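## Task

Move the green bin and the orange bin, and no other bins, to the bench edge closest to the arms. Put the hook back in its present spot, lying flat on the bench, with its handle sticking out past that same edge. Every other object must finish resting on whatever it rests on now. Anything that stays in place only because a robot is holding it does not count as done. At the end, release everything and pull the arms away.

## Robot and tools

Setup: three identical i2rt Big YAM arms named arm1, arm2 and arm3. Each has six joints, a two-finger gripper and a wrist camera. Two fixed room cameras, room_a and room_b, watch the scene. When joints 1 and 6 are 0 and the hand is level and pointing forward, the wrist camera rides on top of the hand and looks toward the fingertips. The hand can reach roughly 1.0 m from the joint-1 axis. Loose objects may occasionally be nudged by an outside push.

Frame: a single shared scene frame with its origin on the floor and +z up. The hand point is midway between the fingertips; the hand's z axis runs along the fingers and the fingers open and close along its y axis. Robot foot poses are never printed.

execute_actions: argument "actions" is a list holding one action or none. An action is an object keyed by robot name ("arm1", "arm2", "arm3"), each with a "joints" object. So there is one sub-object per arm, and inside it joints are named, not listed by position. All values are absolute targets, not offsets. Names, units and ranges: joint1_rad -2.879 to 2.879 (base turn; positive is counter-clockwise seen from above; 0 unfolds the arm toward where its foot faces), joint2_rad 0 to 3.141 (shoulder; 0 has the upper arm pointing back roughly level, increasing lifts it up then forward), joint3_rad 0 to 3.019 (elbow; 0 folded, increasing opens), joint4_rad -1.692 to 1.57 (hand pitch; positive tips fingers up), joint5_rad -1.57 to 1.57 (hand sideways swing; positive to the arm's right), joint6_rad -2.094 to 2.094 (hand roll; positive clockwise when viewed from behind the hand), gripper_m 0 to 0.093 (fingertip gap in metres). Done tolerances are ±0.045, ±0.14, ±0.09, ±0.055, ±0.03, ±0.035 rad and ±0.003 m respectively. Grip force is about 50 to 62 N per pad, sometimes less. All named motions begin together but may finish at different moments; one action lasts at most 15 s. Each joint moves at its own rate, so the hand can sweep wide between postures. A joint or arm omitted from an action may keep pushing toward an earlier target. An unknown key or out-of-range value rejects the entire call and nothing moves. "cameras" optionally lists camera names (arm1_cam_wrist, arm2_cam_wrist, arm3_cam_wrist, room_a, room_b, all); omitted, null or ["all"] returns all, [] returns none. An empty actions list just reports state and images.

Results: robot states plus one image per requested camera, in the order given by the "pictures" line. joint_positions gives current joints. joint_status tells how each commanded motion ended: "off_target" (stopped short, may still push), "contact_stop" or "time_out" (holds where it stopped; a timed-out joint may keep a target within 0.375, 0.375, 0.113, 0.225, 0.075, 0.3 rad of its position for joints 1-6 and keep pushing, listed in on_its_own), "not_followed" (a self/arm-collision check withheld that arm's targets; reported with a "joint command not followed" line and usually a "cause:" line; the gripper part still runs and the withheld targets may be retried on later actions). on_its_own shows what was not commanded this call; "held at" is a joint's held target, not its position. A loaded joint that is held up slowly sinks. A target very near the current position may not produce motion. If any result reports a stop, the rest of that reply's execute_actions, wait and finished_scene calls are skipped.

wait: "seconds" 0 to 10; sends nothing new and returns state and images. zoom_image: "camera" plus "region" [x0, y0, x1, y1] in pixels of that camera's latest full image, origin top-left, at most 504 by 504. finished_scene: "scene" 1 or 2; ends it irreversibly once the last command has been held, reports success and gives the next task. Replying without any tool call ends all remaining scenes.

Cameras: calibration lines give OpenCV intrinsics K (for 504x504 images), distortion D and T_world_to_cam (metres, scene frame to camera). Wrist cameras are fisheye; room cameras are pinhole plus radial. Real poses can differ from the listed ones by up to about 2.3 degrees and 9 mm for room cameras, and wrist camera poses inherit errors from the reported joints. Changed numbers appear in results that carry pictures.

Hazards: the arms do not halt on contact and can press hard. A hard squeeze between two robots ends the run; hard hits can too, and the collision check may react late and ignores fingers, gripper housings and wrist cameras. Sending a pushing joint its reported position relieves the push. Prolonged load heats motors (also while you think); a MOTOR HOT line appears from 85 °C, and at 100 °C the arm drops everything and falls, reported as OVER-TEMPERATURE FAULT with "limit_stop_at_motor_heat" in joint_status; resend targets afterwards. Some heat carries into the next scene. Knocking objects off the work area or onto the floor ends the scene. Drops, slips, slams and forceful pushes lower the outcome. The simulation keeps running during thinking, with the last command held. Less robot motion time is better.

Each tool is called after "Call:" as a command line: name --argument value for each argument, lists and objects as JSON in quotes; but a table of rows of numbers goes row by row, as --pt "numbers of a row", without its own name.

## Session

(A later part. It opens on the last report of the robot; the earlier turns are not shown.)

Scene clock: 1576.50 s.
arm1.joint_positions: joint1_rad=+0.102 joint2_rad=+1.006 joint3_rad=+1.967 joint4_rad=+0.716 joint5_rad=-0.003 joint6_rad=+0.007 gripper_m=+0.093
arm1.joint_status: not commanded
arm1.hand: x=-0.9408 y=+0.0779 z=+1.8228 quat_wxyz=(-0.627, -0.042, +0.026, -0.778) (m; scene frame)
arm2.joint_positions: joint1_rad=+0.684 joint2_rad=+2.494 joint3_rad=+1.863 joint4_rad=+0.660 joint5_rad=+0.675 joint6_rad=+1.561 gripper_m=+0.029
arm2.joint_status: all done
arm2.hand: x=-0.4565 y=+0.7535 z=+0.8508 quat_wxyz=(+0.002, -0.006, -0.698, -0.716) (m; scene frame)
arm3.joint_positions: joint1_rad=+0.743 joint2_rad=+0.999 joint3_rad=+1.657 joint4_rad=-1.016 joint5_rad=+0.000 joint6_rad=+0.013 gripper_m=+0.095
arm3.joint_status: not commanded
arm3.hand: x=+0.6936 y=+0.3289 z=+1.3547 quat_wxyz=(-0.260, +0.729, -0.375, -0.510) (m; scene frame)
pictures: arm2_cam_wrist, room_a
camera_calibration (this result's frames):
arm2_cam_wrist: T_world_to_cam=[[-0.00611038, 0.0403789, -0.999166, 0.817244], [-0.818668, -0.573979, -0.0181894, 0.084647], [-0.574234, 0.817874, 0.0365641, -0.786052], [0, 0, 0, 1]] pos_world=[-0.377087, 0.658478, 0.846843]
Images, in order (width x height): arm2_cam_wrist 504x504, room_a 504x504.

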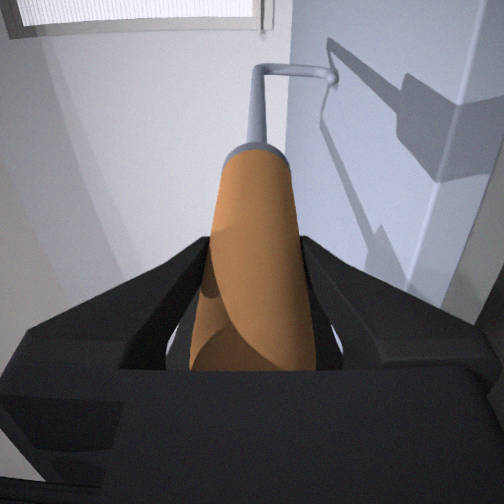

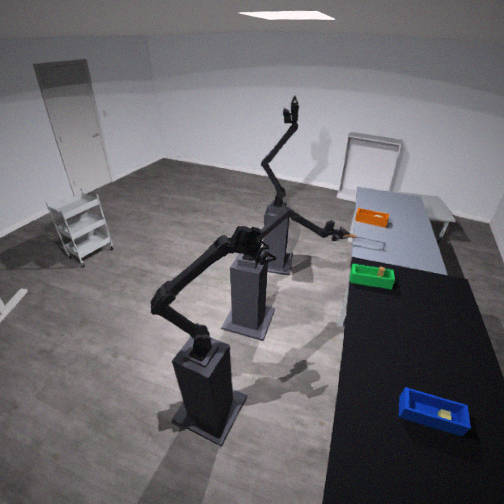

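Call:
execute_actions --actions '[{"arm2":{"joints":{"joint2_rad":2.06}}}]' --cameras '[]'

Call:
execute_actions --actions '[{"arm2":{"joints":{"joint1_rad":-0.544,"joint5_rad":-0.904,"joint3_rad":1.715,"joint4_rad":0.785}},"arm1":{"joints":{"joint2_rad":0.6,"joint3_rad":1.0,"joint4_rad":0.0}}}]' --cameras '["arm2_cam_wrist","arm3_cam_wrist","room_a","room_b"]'

Scene clock: 1638.43 s.
arm1.joint_positions: joint1_rad=+0.102 joint2_rad=+1.006 joint3_rad=+1.967 joint4_rad=+0.716 joint5_rad=-0.003 joint6_rad=+0.007 gripper_m=+0.093
arm1.joint_status: not commanded
arm1.hand: x=-0.9408 y=+0.0779 z=+1.8228 quat_wxyz=(-0.627, -0.042, +0.026, -0.778) (m; scene frame)
arm2.joint_positions: joint1_rad=+0.684 joint2_rad=+2.115 joint3_rad=+1.848 joint4_rad=+0.642 joint5_rad=+0.679 joint6_rad=+1.567 gripper_m=+0.029
arm2.joint_status: all done
arm2.hand: x=-0.4278 y=+0.7187 z=+1.1602 quat_wxyz=(+0.079, -0.086, -0.590, -0.799) (m; scene frame)
arm3.joint_positions: joint1_rad=+0.743 joint2_rad=+0.999 joint3_rad=+1.657 joint4_rad=-1.016 joint5_rad=+0.000 joint6_rad=+0.013 gripper_m=+0.095
arm3.joint_status: not commanded
arm3.hand: x=+0.6936 y=+0.3289 z=+1.3547 quat_wxyz=(-0.260, +0.729, -0.375, -0.510) (m; scene frame)
pictures: none
No camera images: the call's "cameras" was empty. Leave "cameras" out to get every camera's image.

Scene clock: 1640.77 s.
arm1.joint_positions: joint1_rad=+0.102 joint2_rad=+0.603 joint3_rad=+0.990 joint4_rad=-0.006 joint5_rad=-0.003 joint6_rad=+0.007 gripper_m=+0.093
arm1.joint_status: all done
arm1.hand: x=-1.0002 y=+0.3283 z=+1.4134 quat_wxyz=(-0.514, +0.433, -0.360, -0.647) (m; scene frame)
arm2.joint_positions: joint1_rad=-0.547 joint2_rad=+2.115 joint3_rad=+1.699 joint4_rad=+0.733 joint5_rad=-0.910 joint6_rad=+1.567 gripper_m=+0.029
arm2.joint_status: all done
arm2.hand: x=+0.3160 y=+0.7411 z=+1.0830 quat_wxyz=(+0.046, +0.196, -0.603, -0.772) (m; scene frame)
arm3.joint_positions: joint1_rad=+0.743 joint2_rad=+0.999 joint3_rad=+1.657 joint4_rad=-1.016 joint5_rad=+0.000 joint6_rad=+0.013 gripper_m=+0.095
arm3.joint_status: not commanded
arm3.hand: x=+0.6936 y=+0.3289 z=+1.3547 quat_wxyz=(-0.260, +0.729, -0.375, -0.510) (m; scene frame)
pictures: arm2_cam_wrist, arm3_cam_wrist, room_a, room_b
camera_calibration (this result's frames):
arm2_cam_wrist: T_world_to_cam=[[0.165103, 0.283582, -0.944628, 0.761018], [-0.540084, -0.775412, -0.327178, 1.11016], [-0.825258, 0.564196, 0.0251353, -0.0611165], [0, 0, 0, 1]] pos_world=[0.423495, 0.6795, 1.08363]
arm3_cam_wrist: T_world_to_cam=[[0.812701, 0.582627, 0.00791179, -0.767473], [0.487145, -0.671938, -0.557843, 0.647442], [-0.319698, 0.457214, -0.829909, 1.31851], [0, 0, 0, 1]] pos_world=[0.729854, 0.279351, 1.46149]
Images, in order (width x height): arm2_cam_wrist 504x504, arm3_cam_wrist 504x504, room_a 504x504, room_b 504x504.

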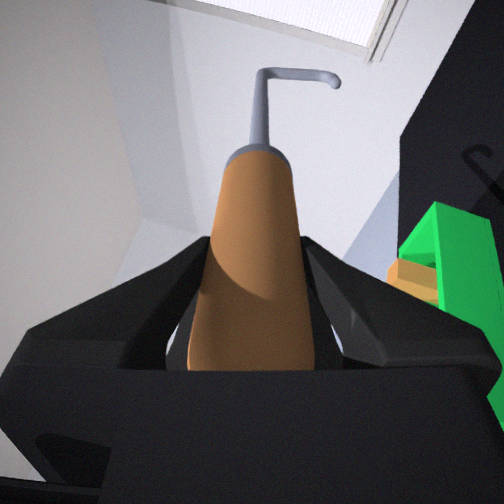

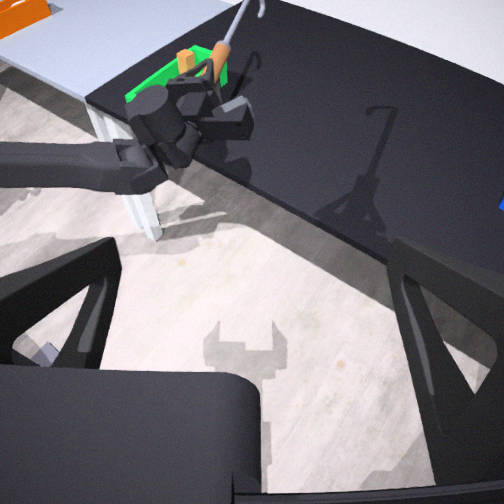

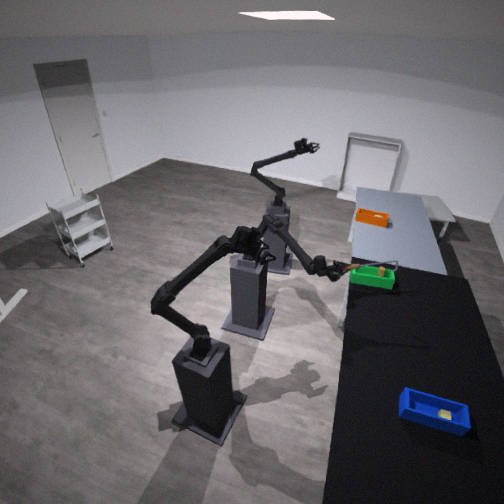

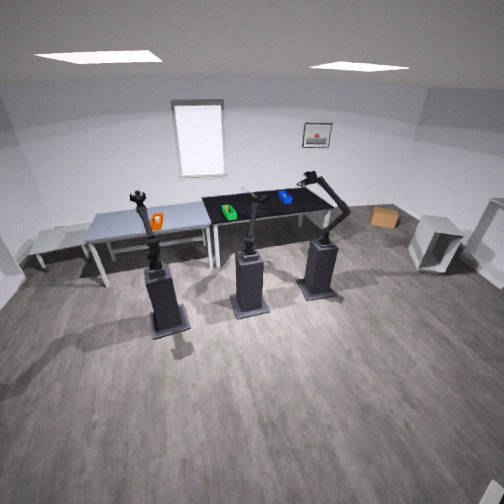

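Call:
execute_actions --actions '[{"arm2":{"joints":{"joint2_rad":2.355}}}]' --cameras '["arm2_cam_wrist","arm3_cam_wrist","room_a"]'

Call:
zoom_image --camera "room_a" --region '[320, 270, 420, 330]'

Scene clock: 1657.10 s.
arm1.joint_positions: joint1_rad=+0.102 joint2_rad=+0.603 joint3_rad=+0.990 joint4_rad=-0.006 joint5_rad=-0.003 joint6_rad=+0.007 gripper_m=+0.093
arm1.joint_status: not commanded
arm1.hand: x=-1.0002 y=+0.3283 z=+1.4134 quat_wxyz=(-0.514, +0.433, -0.360, -0.647) (m; scene frame)
arm2.joint_positions: joint1_rad=-0.546 joint2_rad=+2.388 joint3_rad=+1.691 joint4_rad=+0.773 joint5_rad=-0.905 joint6_rad=+1.568 gripper_m=+0.029
arm2.joint_status: all done
arm2.hand: x=+0.3258 y=+0.7598 z=+0.8710 quat_wxyz=(+0.104, +0.139, -0.674, -0.718) (m; scene frame)
arm3.joint_positions: joint1_rad=+0.743 joint2_rad=+0.999 joint3_rad=+1.657 joint4_rad=-1.016 joint5_rad=+0.000 joint6_rad=+0.013 gripper_m=+0.095
arm3.joint_status: not commanded
arm3.hand: x=+0.6936 y=+0.3289 z=+1.3547 quat_wxyz=(-0.260, +0.729, -0.375, -0.510) (m; scene frame)
pictures: arm2_cam_wrist, arm3_cam_wrist, room_a
camera_calibration (this result's frames):
arm2_cam_wrist: T_world_to_cam=[[0.0394098, 0.0847399, -0.995623, 0.790278], [-0.569179, -0.817043, -0.0920703, 0.896888], [-0.821269, 0.570316, 0.0160327, -0.0562195], [0, 0, 0, 1]] pos_world=[0.433174, 0.697891, 0.870298]
arm3_cam_wrist: T_world_to_cam=[[0.812701, 0.582627, 0.00791179, -0.767473], [0.487145, -0.671938, -0.557843, 0.647442], [-0.319698, 0.457214, -0.829909, 1.31851], [0, 0, 0, 1]] pos_world=[0.729854, 0.279351, 1.46149]
Images, in order (width x height): arm2_cam_wrist 504x504, arm3_cam_wrist 504x504, room_a 504x504.

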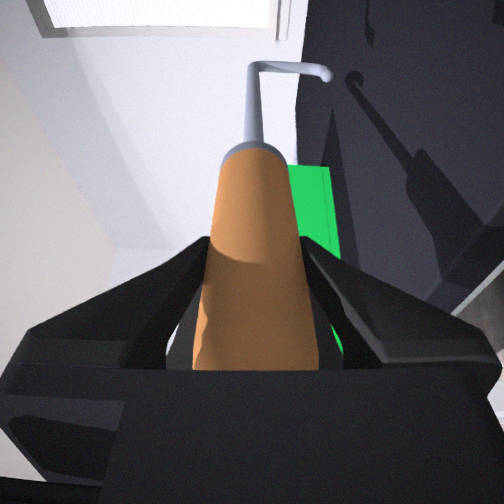

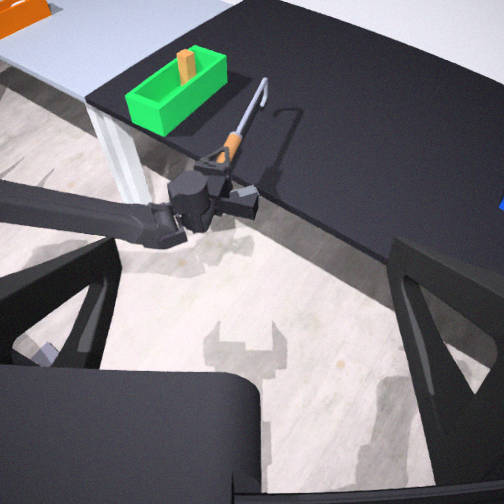

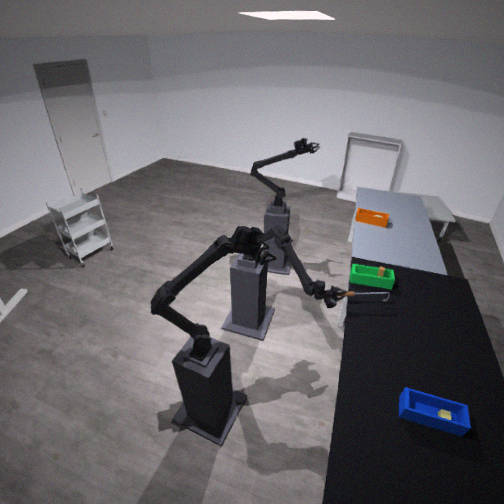

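Region (320, 270, 420, 330) of room_a's 504x504 image, scaled by 5.040, with more detail than that image has; it fills the top 302 rows of this view, and the rest is white.

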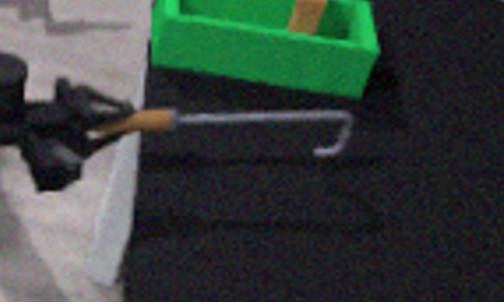

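Call:
execute_actions --actions '[{"arm2":{"joints":{"joint2_rad":2.388,"joint6_rad":1.05}}}]' --cameras '[]'

Call:
execute_actions --actions '[{"arm2":{"joints":{"joint2_rad":2.412,"joint6_rad":0.55}}}]' --cameras '["arm2_cam_wrist"]'

Call:
execute_actions --actions '[{"arm2":{"joints":{"joint2_rad":2.44,"joint6_rad":0.0}}}]' --cameras '["arm2_cam_wrist","arm3_cam_wrist","room_a"]'

Call:
zoom_image --camera "room_a" --region '[320, 270, 420, 330]'

Scene clock: 1677.73 s.
arm1.joint_positions: joint1_rad=+0.102 joint2_rad=+0.603 joint3_rad=+0.990 joint4_rad=-0.006 joint5_rad=-0.003 joint6_rad=+0.007 gripper_m=+0.093
arm1.joint_status: not commanded
arm1.hand: x=-1.0002 y=+0.3283 z=+1.4134 quat_wxyz=(-0.514, +0.433, -0.360, -0.647) (m; scene frame)
arm2.joint_positions: joint1_rad=-0.546 joint2_rad=+2.414 joint3_rad=+1.691 joint4_rad=+0.773 joint5_rad=-0.905 joint6_rad=+1.065 gripper_m=+0.029
arm2.joint_status: all done
arm2.hand: x=+0.3253 y=+0.7591 z=+0.8498 quat_wxyz=(-0.070, +0.298, -0.627, -0.716) (m; scene frame)
arm3.joint_positions: joint1_rad=+0.743 joint2_rad=+0.999 joint3_rad=+1.657 joint4_rad=-1.016 joint5_rad=+0.000 joint6_rad=+0.013 gripper_m=+0.095
arm3.joint_status: not commanded
arm3.hand: x=+0.6936 y=+0.3289 z=+1.3547 quat_wxyz=(-0.260, +0.729, -0.375, -0.510) (m; scene frame)
pictures: none
No camera images: the call's "cameras" was empty. Leave "cameras" out to get every camera's image.

Scene clock: 1679.23 s.
arm1.joint_positions: joint1_rad=+0.102 joint2_rad=+0.603 joint3_rad=+0.990 joint4_rad=-0.006 joint5_rad=-0.003 joint6_rad=+0.007 gripper_m=+0.093
arm1.joint_status: not commanded
arm1.hand: x=-1.0002 y=+0.3283 z=+1.4134 quat_wxyz=(-0.514, +0.433, -0.360, -0.647) (m; scene frame)
arm2.joint_positions: joint1_rad=-0.546 joint2_rad=+2.435 joint3_rad=+1.691 joint4_rad=+0.773 joint5_rad=-0.905 joint6_rad=+0.562 gripper_m=+0.029
arm2.joint_status: all done
arm2.hand: x=+0.3246 y=+0.7583 z=+0.8331 quat_wxyz=(-0.239, +0.444, -0.540, -0.674) (m; scene frame)
arm3.joint_positions: joint1_rad=+0.743 joint2_rad=+0.999 joint3_rad=+1.657 joint4_rad=-1.016 joint5_rad=+0.000 joint6_rad=+0.013 gripper_m=+0.095
arm3.joint_status: not commanded
arm3.hand: x=+0.6936 y=+0.3289 z=+1.3547 quat_wxyz=(-0.260, +0.729, -0.375, -0.510) (m; scene frame)
pictures: arm2_cam_wrist
camera_calibration (this result's frames):
arm2_cam_wrist: T_world_to_cam=[[0.799659, 0.316, -0.510578, -0.0735167], [-0.194414, -0.668258, -0.718077, 1.17853], [-0.56811, 0.67348, -0.472944, 0.191232], [0, 0, 0, 1]] pos_world=[0.396551, 0.681999, 0.899178]
Images, in order (width x height): arm2_cam_wrist 504x504.

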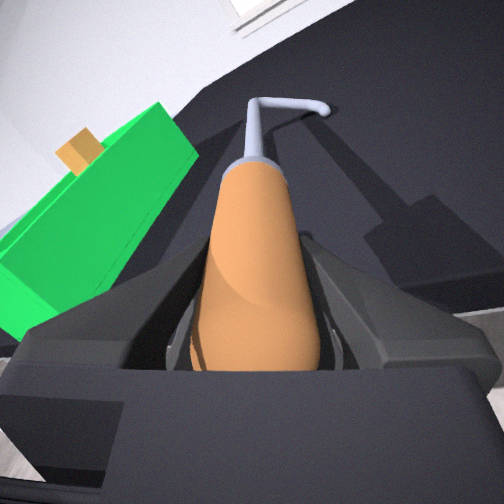

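Scene clock: 1680.77 s.
arm1.joint_positions: joint1_rad=+0.102 joint2_rad=+0.603 joint3_rad=+0.990 joint4_rad=-0.006 joint5_rad=-0.003 joint6_rad=+0.007 gripper_m=+0.093
arm1.joint_status: not commanded
arm1.hand: x=-1.0002 y=+0.3283 z=+1.4134 quat_wxyz=(-0.514, +0.433, -0.360, -0.647) (m; scene frame)
arm2.joint_positions: joint1_rad=-0.546 joint2_rad=+2.452 joint3_rad=+1.691 joint4_rad=+0.773 joint5_rad=-0.905 joint6_rad=+0.014 gripper_m=+0.029
arm2.joint_status: all done
arm2.hand: x=+0.3240 y=+0.7574 z=+0.8198 quat_wxyz=(-0.407, +0.574, -0.406, -0.584) (m; scene frame)
arm3.joint_positions: joint1_rad=+0.743 joint2_rad=+0.999 joint3_rad=+1.657 joint4_rad=-1.016 joint5_rad=+0.000 joint6_rad=+0.013 gripper_m=+0.095
arm3.joint_status: not commanded
arm3.hand: x=+0.6936 y=+0.3289 z=+1.3547 quat_wxyz=(-0.260, +0.729, -0.375, -0.510) (m; scene frame)
pictures: arm2_cam_wrist, arm3_cam_wrist, room_a
camera_calibration (this result's frames):
arm2_cam_wrist: T_world_to_cam=[[0.935711, 0.352765, -0.00129779, -0.568939], [0.199669, -0.53265, -0.822445, 1.02342], [-0.290821, 0.769312, -0.568842, 0.101377], [0, 0, 0, 1]] pos_world=[0.357499, 0.667837, 0.898638]
arm3_cam_wrist: T_world_to_cam=[[0.812701, 0.582627, 0.00791179, -0.767473], [0.487145, -0.671938, -0.557843, 0.647442], [-0.319698, 0.457214, -0.829909, 1.31851], [0, 0, 0, 1]] pos_world=[0.729854, 0.279351, 1.46149]
Images, in order (width x height): arm2_cam_wrist 504x504, arm3_cam_wrist 504x504, room_a 504x504.

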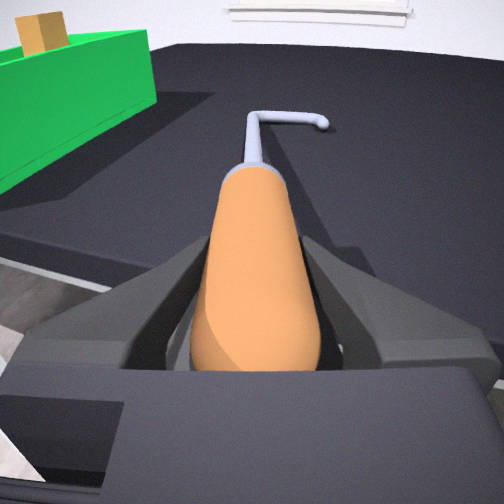

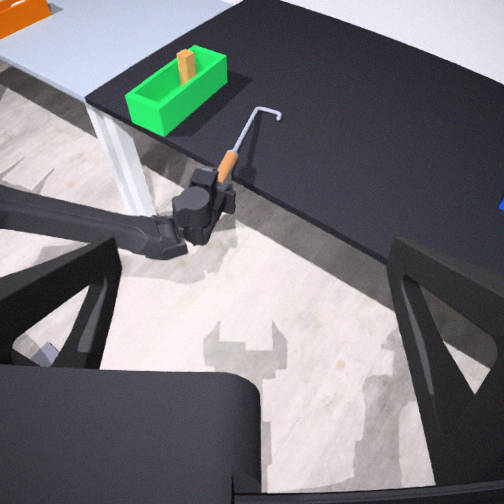

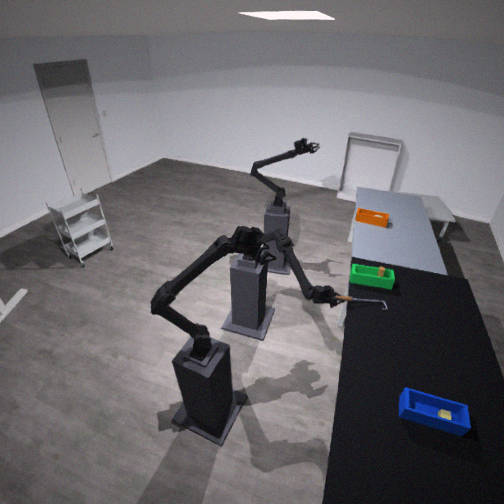

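Region (320, 270, 420, 330) of room_a's 504x504 image, scaled by 5.040, with more detail than that image has; it fills the top 302 rows of this view, and the rest is white.

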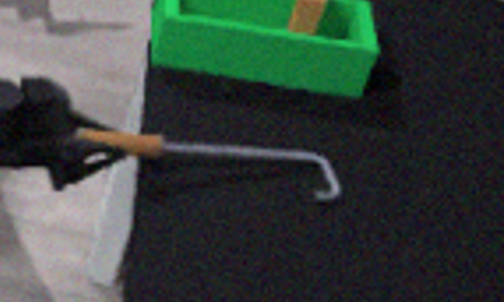

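Call:
execute_actions --actions '[{"arm2":{"joints":{"joint2_rad":2.49}}}]' --cameras '["arm2_cam_wrist","room_a"]'

Call:
zoom_image --camera "room_a" --region '[320, 270, 420, 330]'

Scene clock: 1691.30 s.
arm1.joint_positions: joint1_rad=+0.102 joint2_rad=+0.603 joint3_rad=+0.990 joint4_rad=-0.006 joint5_rad=-0.003 joint6_rad=+0.007 gripper_m=+0.093
arm1.joint_status: not commanded
arm1.hand: x=-1.0002 y=+0.3283 z=+1.4134 quat_wxyz=(-0.514, +0.433, -0.360, -0.647) (m; scene frame)
arm2.joint_positions: joint1_rad=-0.546 joint2_rad=+2.490 joint3_rad=+1.691 joint4_rad=+0.773 joint5_rad=-0.903 joint6_rad=-0.004 gripper_m=+0.029
arm2.joint_status: all done
arm2.hand: x=+0.3225 y=+0.7548 z=+0.7899 quat_wxyz=(-0.399, +0.577, -0.415, -0.579) (m; scene frame)
arm3.joint_positions: joint1_rad=+0.743 joint2_rad=+0.999 joint3_rad=+1.657 joint4_rad=-1.016 joint5_rad=+0.000 joint6_rad=+0.013 gripper_m=+0.095
arm3.joint_status: not commanded
arm3.hand: x=+0.6936 y=+0.3289 z=+1.3547 quat_wxyz=(-0.260, +0.729, -0.375, -0.510) (m; scene frame)
pictures: arm2_cam_wrist, room_a
camera_calibration (this result's frames):
arm2_cam_wrist: T_world_to_cam=[[0.936418, 0.350616, -0.013768, -0.555393], [0.195668, -0.554353, -0.808954, 1.0048], [-0.291265, 0.754825, -0.58771, 0.111912], [0, 0, 0, 1]] pos_world=[0.356069, 0.667269, 0.870961]
Images, in order (width x height): arm2_cam_wrist 504x504, room_a 504x504.

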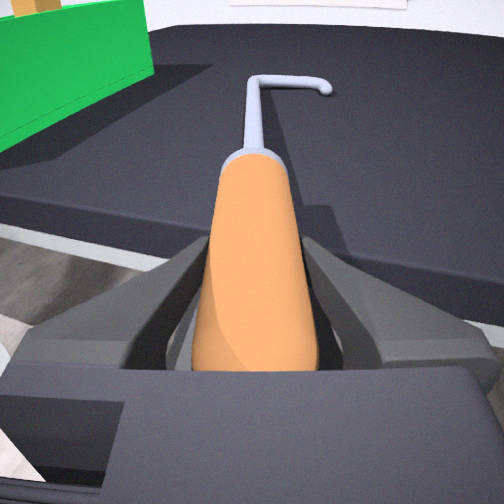

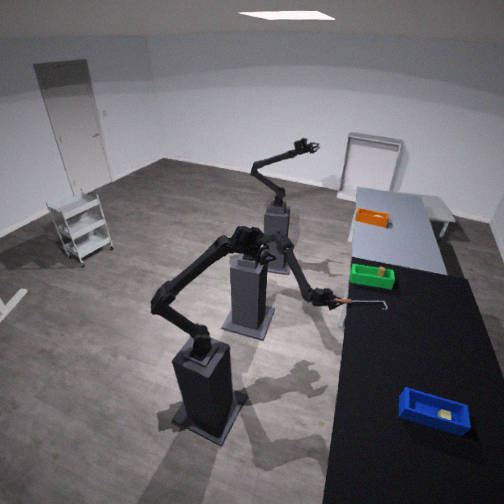

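Region (320, 270, 420, 330) of room_a's 504x504 image, scaled by 5.040, with more detail than that image has; it fills the top 302 rows of this view, and the rest is white.

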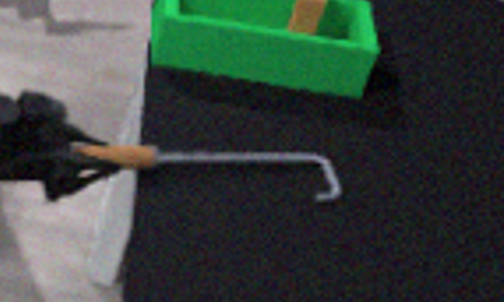

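Call:
execute_actions --actions '[{"arm2":{"joints":{"joint1_rad":-0.562}}}]' --cameras '["arm2_cam_wrist","room_a"]'

Call:
zoom_image --camera "room_a" --region '[320, 270, 420, 330]'

Scene clock: 1715.80 s.
arm1.joint_positions: joint1_rad=+0.102 joint2_rad=+0.603 joint3_rad=+0.990 joint4_rad=-0.006 joint5_rad=-0.003 joint6_rad=+0.007 gripper_m=+0.093
arm1.joint_status: not commanded
arm1.hand: x=-1.0002 y=+0.3283 z=+1.4134 quat_wxyz=(-0.514, +0.433, -0.360, -0.647) (m; scene frame)
arm2.joint_positions: joint1_rad=-0.551 joint2_rad=+2.490 joint3_rad=+1.691 joint4_rad=+0.773 joint5_rad=-0.906 joint6_rad=-0.004 gripper_m=+0.029
arm2.joint_status: all done
arm2.hand: x=+0.3257 y=+0.7530 z=+0.7899 quat_wxyz=(-0.400, +0.577, -0.415, -0.578) (m; scene frame)
arm3.joint_positions: joint1_rad=+0.743 joint2_rad=+0.999 joint3_rad=+1.657 joint4_rad=-1.016 joint5_rad=+0.000 joint6_rad=+0.013 gripper_m=+0.095
arm3.joint_status: not commanded
arm3.hand: x=+0.6936 y=+0.3289 z=+1.3547 quat_wxyz=(-0.260, +0.729, -0.375, -0.510) (m; scene frame)
pictures: arm2_cam_wrist, room_a
camera_calibration (this result's frames):
arm2_cam_wrist: T_world_to_cam=[[0.936955, 0.349192, -0.0134475, -0.557126], [0.19505, -0.554514, -0.808993, 1.00353], [-0.289951, 0.755367, -0.587664, 0.113307], [0, 0, 0, 1]] pos_world=[0.359116, 0.665429, 0.870948]
Images, in order (width x height): arm2_cam_wrist 504x504, room_a 504x504.

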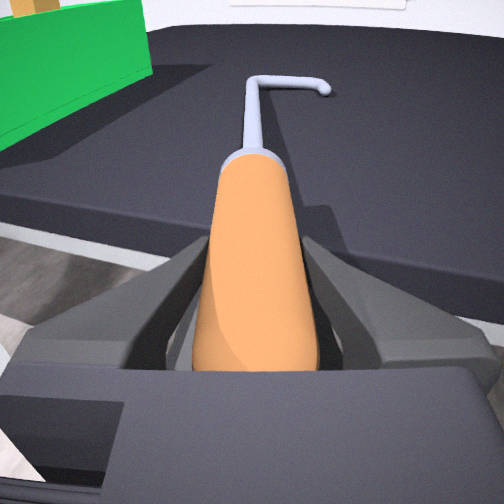

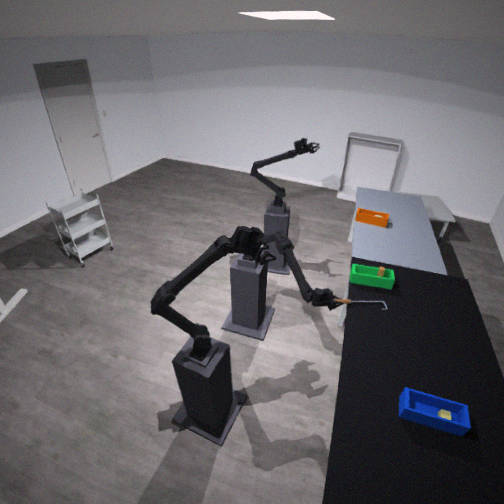

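Region (320, 270, 420, 330) of room_a's 504x504 image, scaled by 5.040, with more detail than that image has; it fills the top 302 rows of this view, and the rest is white.

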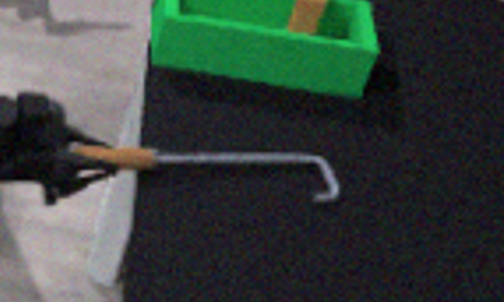

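Call:
execute_actions --actions '[{"arm2":{"joints":{"joint1_rad":-0.576}}}]' --cameras '["arm2_cam_wrist","room_a"]'

Call:
zoom_image --camera "room_a" --region '[320, 270, 420, 330]'

Scene clock: 1727.03 s.
arm1.joint_positions: joint1_rad=+0.102 joint2_rad=+0.603 joint3_rad=+0.990 joint4_rad=-0.006 joint5_rad=-0.003 joint6_rad=+0.007 gripper_m=+0.093
arm1.joint_status: not commanded
arm1.hand: x=-1.0002 y=+0.3283 z=+1.4134 quat_wxyz=(-0.514, +0.433, -0.360, -0.647) (m; scene frame)
arm2.joint_positions: joint1_rad=-0.568 joint2_rad=+2.490 joint3_rad=+1.691 joint4_rad=+0.773 joint5_rad=-0.907 joint6_rad=-0.004 gripper_m=+0.029
arm2.joint_status: all done
arm2.hand: x=+0.3384 y=+0.7474 z=+0.7899 quat_wxyz=(-0.404, +0.574, -0.420, -0.575) (m; scene frame)
arm3.joint_positions: joint1_rad=+0.743 joint2_rad=+0.999 joint3_rad=+1.657 joint4_rad=-1.016 joint5_rad=+0.000 joint6_rad=+0.013 gripper_m=+0.095
arm3.joint_status: not commanded
arm3.hand: x=+0.6936 y=+0.3289 z=+1.3547 quat_wxyz=(-0.260, +0.729, -0.375, -0.510) (m; scene frame)
pictures: arm2_cam_wrist, room_a
camera_calibration (this result's frames):
arm2_cam_wrist: T_world_to_cam=[[0.942428, 0.334135, -0.0135402, -0.557635], [0.186077, -0.557612, -0.808978, 1.00319], [-0.277858, 0.759883, -0.587684, 0.113788], [0, 0, 0, 1]] pos_world=[0.370478, 0.659249, 0.870878]
Images, in order (width x height): arm2_cam_wrist 504x504, room_a 504x504.

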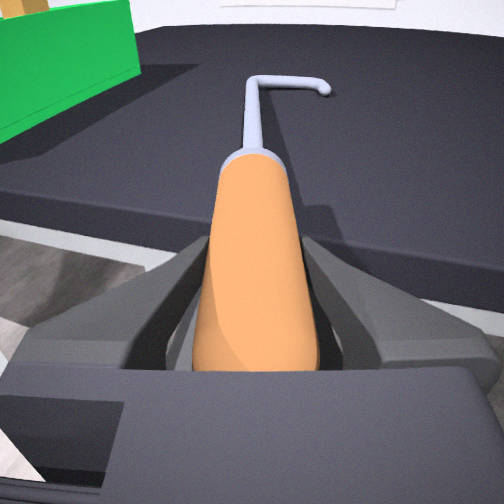

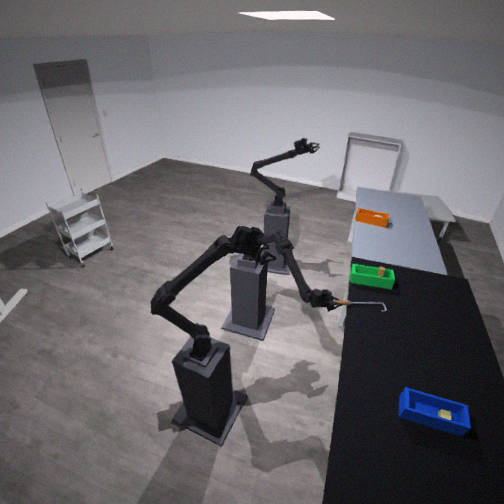

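Region (320, 270, 420, 330) of room_a's 504x504 image, scaled by 5.040, with more detail than that image has; it fills the top 302 rows of this view, and the rest is white.

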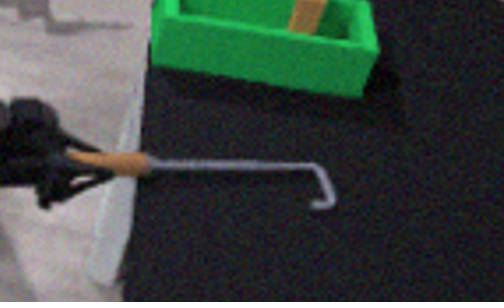

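Call:
execute_actions --actions '[{"arm2":{"joints":{"joint3_rad":1.775}}}]' --cameras '["arm2_cam_wrist"]'

Scene clock: 1747.00 s.
arm1.joint_positions: joint1_rad=+0.102 joint2_rad=+0.603 joint3_rad=+0.990 joint4_rad=-0.006 joint5_rad=-0.003 joint6_rad=+0.007 gripper_m=+0.093
arm1.joint_status: not commanded
arm1.hand: x=-1.0002 y=+0.3283 z=+1.4134 quat_wxyz=(-0.514, +0.433, -0.360, -0.647) (m; scene frame)
arm2.joint_positions: joint1_rad=-0.568 joint2_rad=+2.490 joint3_rad=+1.710 joint4_rad=+0.773 joint5_rad=-0.907 joint6_rad=-0.004 gripper_m=+0.029
arm2.joint_status: all done
arm2.hand: x=+0.3414 y=+0.7517 z=+0.7984 quat_wxyz=(-0.411, +0.573, -0.413, -0.575) (m; scene frame)
arm3.joint_positions: joint1_rad=+0.743 joint2_rad=+0.999 joint3_rad=+1.657 joint4_rad=-1.016 joint5_rad=+0.000 joint6_rad=+0.013 gripper_m=+0.095
arm3.joint_status: not commanded
arm3.hand: x=+0.6936 y=+0.3289 z=+1.3547 quat_wxyz=(-0.260, +0.729, -0.375, -0.510) (m; scene frame)
pictures: arm2_cam_wrist
camera_calibration (this result's frames):
arm2_cam_wrist: T_world_to_cam=[[0.942653, 0.333771, 0.00165829, -0.573717], [0.194321, -0.544759, -0.815768, 1.00494], [-0.271376, 0.769308, -0.578377, 0.0996024], [0, 0, 0, 1]] pos_world=[0.372564, 0.662316, 0.878358]
Images, in order (width x height): arm2_cam_wrist 504x504.

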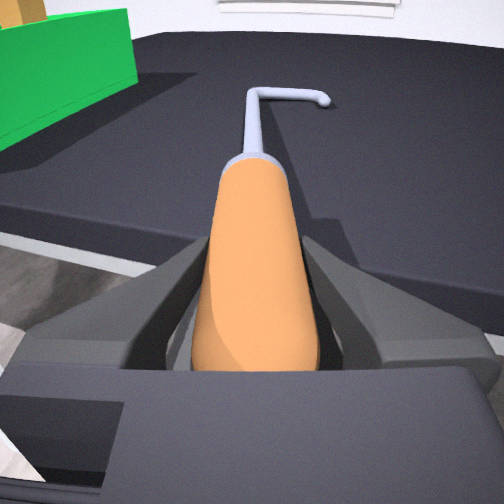

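Call:
execute_actions --actions '[{"arm2":{"joints":{"joint2_rad":2.522}}}]' --cameras '["arm2_cam_wrist","room_a"]'

Call:
zoom_image --camera "room_a" --region '[320, 270, 420, 330]'

Scene clock: 1756.60 s.
arm1.joint_positions: joint1_rad=+0.102 joint2_rad=+0.603 joint3_rad=+0.990 joint4_rad=-0.006 joint5_rad=-0.003 joint6_rad=+0.007 gripper_m=+0.093
arm1.joint_status: not commanded
arm1.hand: x=-1.0002 y=+0.3283 z=+1.4134 quat_wxyz=(-0.514, +0.433, -0.360, -0.647) (m; scene frame)
arm2.joint_positions: joint1_rad=-0.569 joint2_rad=+2.509 joint3_rad=+1.716 joint4_rad=+0.774 joint5_rad=-0.906 joint6_rad=-0.005 gripper_m=+0.029
arm2.joint_status: all done
arm2.hand: x=+0.3418 y=+0.7512 z=+0.7857 quat_wxyz=(-0.407, +0.573, -0.418, -0.575) (m; scene frame)
arm3.joint_positions: joint1_rad=+0.743 joint2_rad=+0.999 joint3_rad=+1.657 joint4_rad=-1.016 joint5_rad=+0.000 joint6_rad=+0.013 gripper_m=+0.095
arm3.joint_status: not commanded
arm3.hand: x=+0.6936 y=+0.3289 z=+1.3547 quat_wxyz=(-0.260, +0.729, -0.375, -0.510) (m; scene frame)
pictures: arm2_cam_wrist, room_a
camera_calibration (this result's frames):
arm2_cam_wrist: T_world_to_cam=[[0.943117, 0.332366, -0.00798682, -0.565457], [0.188191, -0.553505, -0.811305, 0.99941], [-0.274071, 0.763653, -0.584568, 0.102811], [0, 0, 0, 1]] pos_world=[0.373389, 0.662605, 0.866411]
Images, in order (width x height): arm2_cam_wrist 504x504, room_a 504x504.

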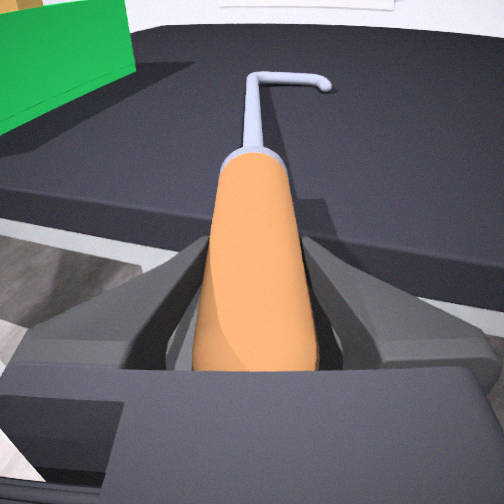

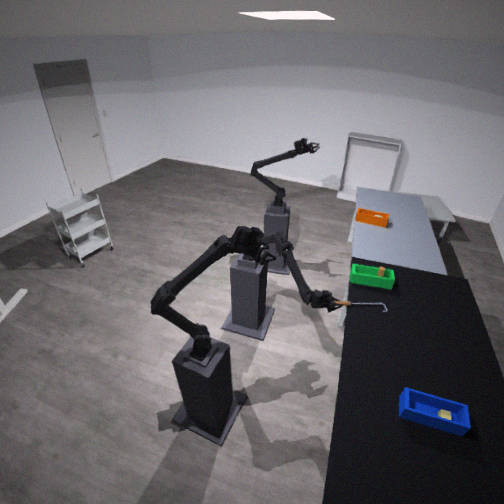

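Region (320, 270, 420, 330) of room_a's 504x504 image, scaled by 5.040, with more detail than that image has; it fills the top 302 rows of this view, and the rest is white.

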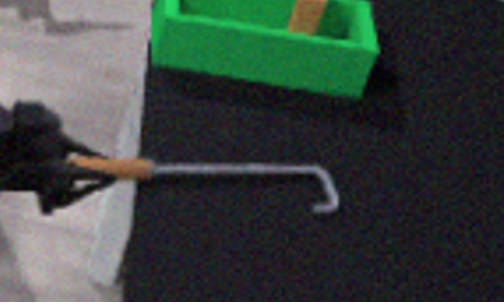

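Call:
execute_actions --actions '[{"arm2":{"joints":{"joint1_rad":-0.552}}}]' --cameras '["arm2_cam_wrist","room_a"]'

Call:
zoom_image --camera "room_a" --region '[320, 270, 420, 330]'

Scene clock: 1767.60 s.
arm1.joint_positions: joint1_rad=+0.102 joint2_rad=+0.603 joint3_rad=+0.990 joint4_rad=-0.006 joint5_rad=-0.003 joint6_rad=+0.007 gripper_m=+0.093
arm1.joint_status: not commanded
arm1.hand: x=-1.0002 y=+0.3283 z=+1.4134 quat_wxyz=(-0.514, +0.433, -0.360, -0.647) (m; scene frame)
arm2.joint_positions: joint1_rad=-0.563 joint2_rad=+2.509 joint3_rad=+1.716 joint4_rad=+0.774 joint5_rad=-0.902 joint6_rad=-0.005 gripper_m=+0.029
arm2.joint_status: all done
arm2.hand: x=+0.3384 y=+0.7532 z=+0.7858 quat_wxyz=(-0.407, +0.574, -0.418, -0.575) (m; scene frame)
arm3.joint_positions: joint1_rad=+0.743 joint2_rad=+0.999 joint3_rad=+1.657 joint4_rad=-1.016 joint5_rad=+0.000 joint6_rad=+0.013 gripper_m=+0.095
arm3.joint_status: not commanded
arm3.hand: x=+0.6936 y=+0.3289 z=+1.3547 quat_wxyz=(-0.260, +0.729, -0.375, -0.510) (m; scene frame)
pictures: arm2_cam_wrist, room_a
camera_calibration (this result's frames):
arm2_cam_wrist: T_world_to_cam=[[0.942609, 0.333805, -0.00793498, -0.563849], [0.18909, -0.553244, -0.811274, 1.00064], [-0.275198, 0.763214, -0.584612, 0.101106], [0, 0, 0, 1]] pos_world=[0.370101, 0.664649, 0.866428]
Images, in order (width x height): arm2_cam_wrist 504x504, room_a 504x504.

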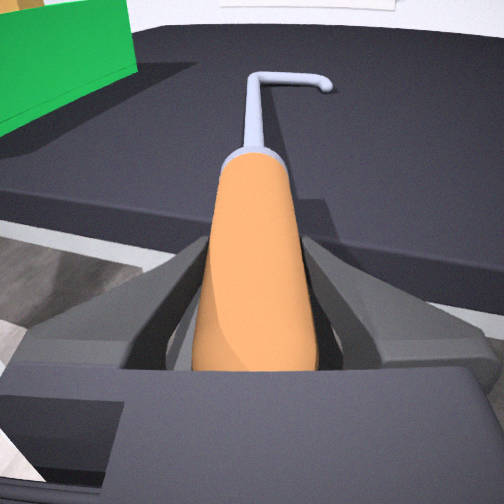

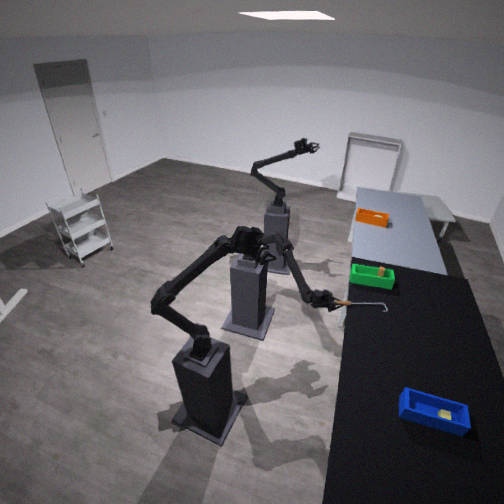

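Region (320, 270, 420, 330) of room_a's 504x504 image, scaled by 5.040, with more detail than that image has; it fills the top 302 rows of this view, and the rest is white.

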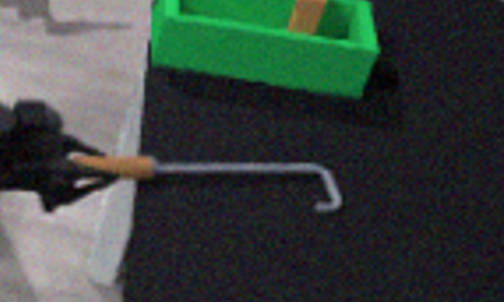

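Call:
execute_actions --actions '[{"arm2":{"joints":{"gripper_m":0.093,"joint2_rad":2.509,"joint1_rad":-0.563}}}]' --cameras '["arm2_cam_wrist","arm3_cam_wrist","room_a"]'

Call:
zoom_image --camera "room_a" --region '[320, 270, 420, 330]'

Scene clock: 1776.70 s.
arm1.joint_positions: joint1_rad=+0.102 joint2_rad=+0.603 joint3_rad=+0.990 joint4_rad=-0.006 joint5_rad=-0.003 joint6_rad=+0.007 gripper_m=+0.093
arm1.joint_status: not commanded
arm1.hand: x=-1.0002 y=+0.3283 z=+1.4134 quat_wxyz=(-0.514, +0.433, -0.360, -0.647) (m; scene frame)
arm2.joint_positions: joint1_rad=-0.563 joint2_rad=+2.509 joint3_rad=+1.717 joint4_rad=+0.774 joint5_rad=-0.902 joint6_rad=-0.005 gripper_m=+0.093
arm2.joint_status: all done
arm2.hand: x=+0.3385 y=+0.7534 z=+0.7861 quat_wxyz=(-0.407, +0.574, -0.418, -0.575) (m; scene frame)
arm3.joint_positions: joint1_rad=+0.743 joint2_rad=+0.999 joint3_rad=+1.657 joint4_rad=-1.016 joint5_rad=+0.000 joint6_rad=+0.013 gripper_m=+0.095
arm3.joint_status: not commanded
arm3.hand: x=+0.6936 y=+0.3289 z=+1.3547 quat_wxyz=(-0.260, +0.729, -0.375, -0.510) (m; scene frame)
pictures: arm2_cam_wrist, arm3_cam_wrist, room_a
camera_calibration (this result's frames):
arm2_cam_wrist: T_world_to_cam=[[0.942613, 0.333806, -0.00732933, -0.564492], [0.189426, -0.552726, -0.811549, 1.00071], [-0.274951, 0.763589, -0.584238, 0.100544], [0, 0, 0, 1]] pos_world=[0.370183, 0.664773, 0.866727]
arm3_cam_wrist: T_world_to_cam=[[0.812701, 0.582627, 0.00791179, -0.767473], [0.487145, -0.671938, -0.557843, 0.647442], [-0.319698, 0.457214, -0.829909, 1.31851], [0, 0, 0, 1]] pos_world=[0.729854, 0.279351, 1.46149]
Images, in order (width x height): arm2_cam_wrist 504x504, arm3_cam_wrist 504x504, room_a 504x504.

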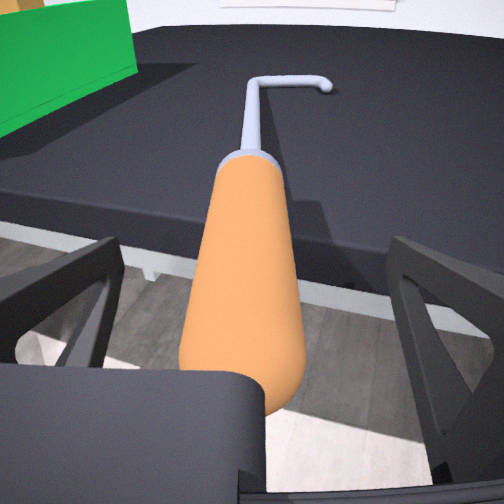

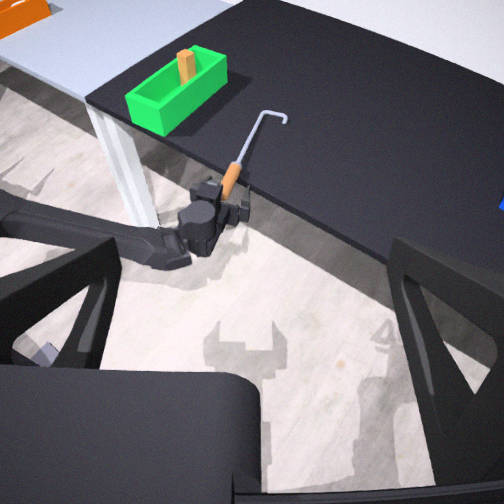

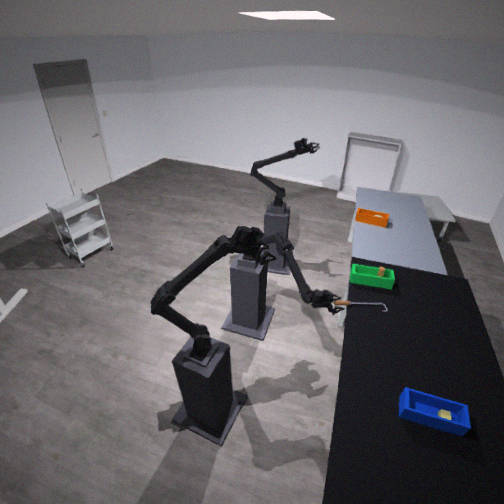

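Region (320, 270, 420, 330) of room_a's 504x504 image, scaled by 5.040, with more detail than that image has; it fills the top 302 rows of this view, and the rest is white.

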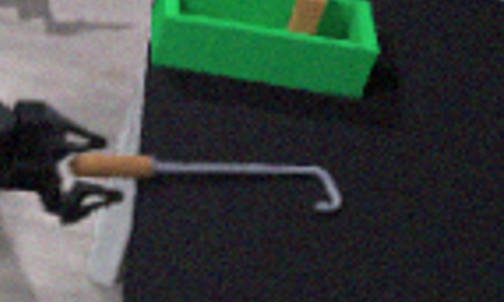

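Call:
execute_actions --actions '[{"arm2":{"joints":{"joint2_rad":1.9}},"arm3":{"joints":{"joint1_rad":0.2}}}]' --cameras '["room_a"]'

Call:
execute_actions --actions '[{"arm2":{"joints":{"joint1_rad":-0.1,"joint2_rad":1.0,"joint5_rad":0.0}}}]'

Scene clock: 1799.07 s.
arm1.joint_positions: joint1_rad=+0.102 joint2_rad=+0.603 joint3_rad=+0.990 joint4_rad=-0.006 joint5_rad=-0.003 joint6_rad=+0.007 gripper_m=+0.093
arm1.joint_status: not commanded
arm1.hand: x=-1.0002 y=+0.3283 z=+1.4134 quat_wxyz=(-0.514, +0.433, -0.360, -0.647) (m; scene frame)
arm2.joint_positions: joint1_rad=-0.563 joint2_rad=+1.909 joint3_rad=+1.772 joint4_rad=+0.784 joint5_rad=-0.902 joint6_rad=-0.005 gripper_m=+0.093
arm2.joint_status: all done
arm2.hand: x=+0.2961 y=+0.6832 z=+1.2835 quat_wxyz=(-0.617, +0.533, -0.166, -0.555) (m; scene frame)
arm3.joint_positions: joint1_rad=+0.207 joint2_rad=+0.999 joint3_rad=+1.657 joint4_rad=-1.016 joint5_rad=+0.000 joint6_rad=+0.012 gripper_m=+0.095
arm3.joint_status: all done
arm3.hand: x=+0.8956 y=+0.4044 z=+1.3561 quat_wxyz=(-0.386, +0.602, -0.555, -0.425) (m; scene frame)
pictures: room_a
Images, in order (width x height): room_a 504x504.

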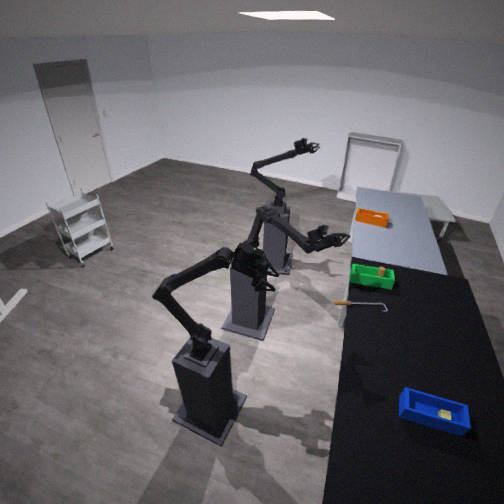

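Scene clock: 1801.33 s.
arm1.joint_positions: joint1_rad=+0.102 joint2_rad=+0.603 joint3_rad=+0.990 joint4_rad=-0.006 joint5_rad=-0.003 joint6_rad=+0.007 gripper_m=+0.093
arm1.joint_status: not commanded
arm1.hand: x=-1.0002 y=+0.3283 z=+1.4134 quat_wxyz=(-0.514, +0.433, -0.360, -0.647) (m; scene frame)
arm2.joint_positions: joint1_rad=-0.098 joint2_rad=+0.995 joint3_rad=+1.772 joint4_rad=+0.787 joint5_rad=-0.002 joint6_rad=-0.005 gripper_m=+0.093
arm2.joint_status: all done
arm2.hand: x=+0.0268 y=+0.1382 z=+1.7606 quat_wxyz=(-0.747, +0.000, -0.002, -0.665) (m; scene frame)
arm3.joint_positions: joint1_rad=+0.207 joint2_rad=+0.999 joint3_rad=+1.657 joint4_rad=-1.016 joint5_rad=+0.000 joint6_rad=+0.012 gripper_m=+0.095
arm3.joint_status: not commanded
arm3.hand: x=+0.8956 y=+0.4044 z=+1.3561 quat_wxyz=(-0.386, +0.602, -0.555, -0.425) (m; scene frame)
pictures: arm1_cam_wrist, arm2_cam_wrist, arm3_cam_wrist, room_a, room_b
camera_calibration (this result's frames):
arm1_cam_wrist: T_world_to_cam=[[0.976793, 0.213533, -0.016732, 0.931595], [0.0393406, -0.255652, -0.965968, 1.49727], [-0.210544, 0.942892, -0.25812, -0.0311273], [0, 0, 0, 1]] pos_world=[-0.975432, 0.213203, 1.45387]
arm2_cam_wrist: T_world_to_cam=[[0.992514, -0.121539, 0.01204, -0.0306901], [0.105856, 0.806868, -0.58117, 0.919289], [0.0609205, 0.578094, 0.813693, -1.3906], [0, 0, 0, 1]] pos_world=[0.0178642, 0.058424, 1.66616]
arm3_cam_wrist: T_world_to_cam=[[0.99638, 0.0849228, 0.00384945, -0.933408], [0.072462, -0.824759, -0.560822, 1.03782], [-0.0444518, 0.559071, -0.827927, 1.05939], [0, 0, 0, 1]] pos_world=[0.901919, 0.342939, 1.46272]
Images, in order (width x height): arm1_cam_wrist 504x504, arm2_cam_wrist 504x504, arm3_cam_wrist 504x504, room_a 504x504, room_b 504x504.

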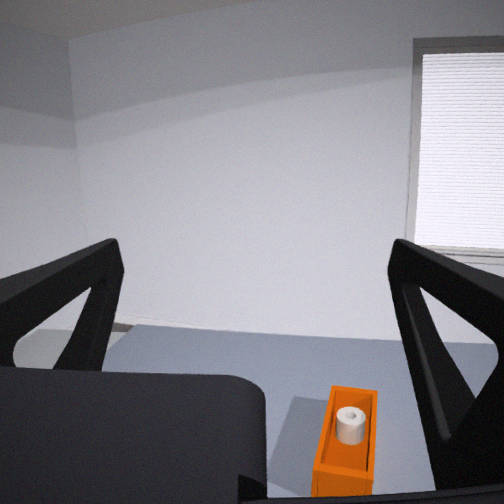

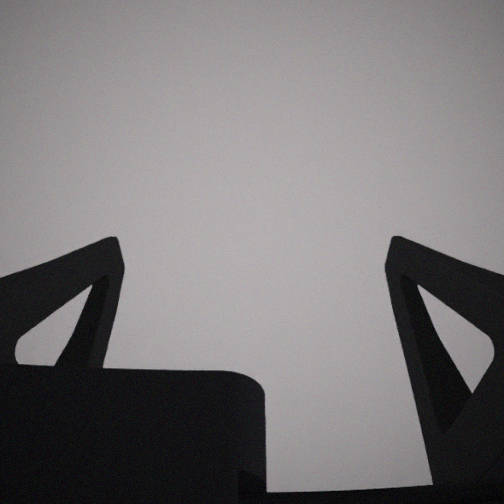

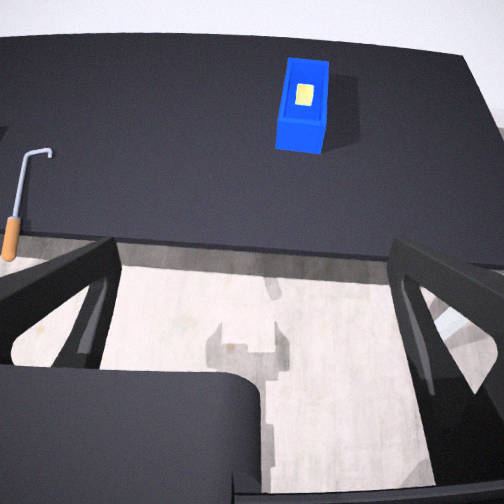

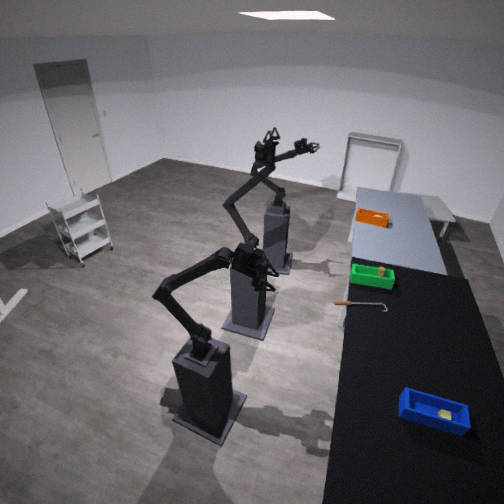

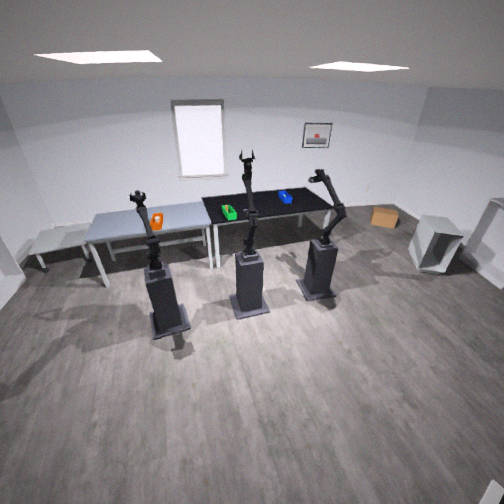

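Checking the final layout before ending the scene.

Call:
zoom_image --camera "room_a" --region '[320, 190, 440, 330]'

Region (320, 190, 440, 330) of room_a's 504x504 image, scaled by 3.600, with more detail than that image has; it fills the left 432 columns of this view, and the rest is white.

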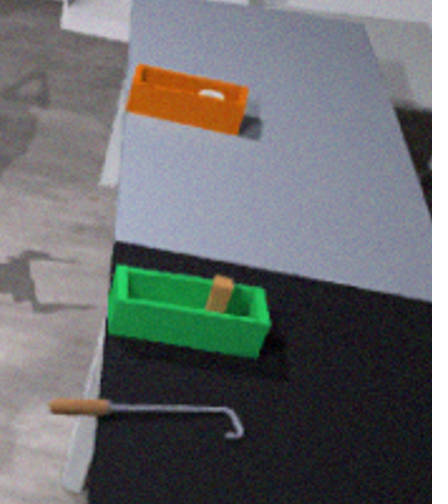

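Call:
finished_scene --scene 2

The scene is finished: the task was done.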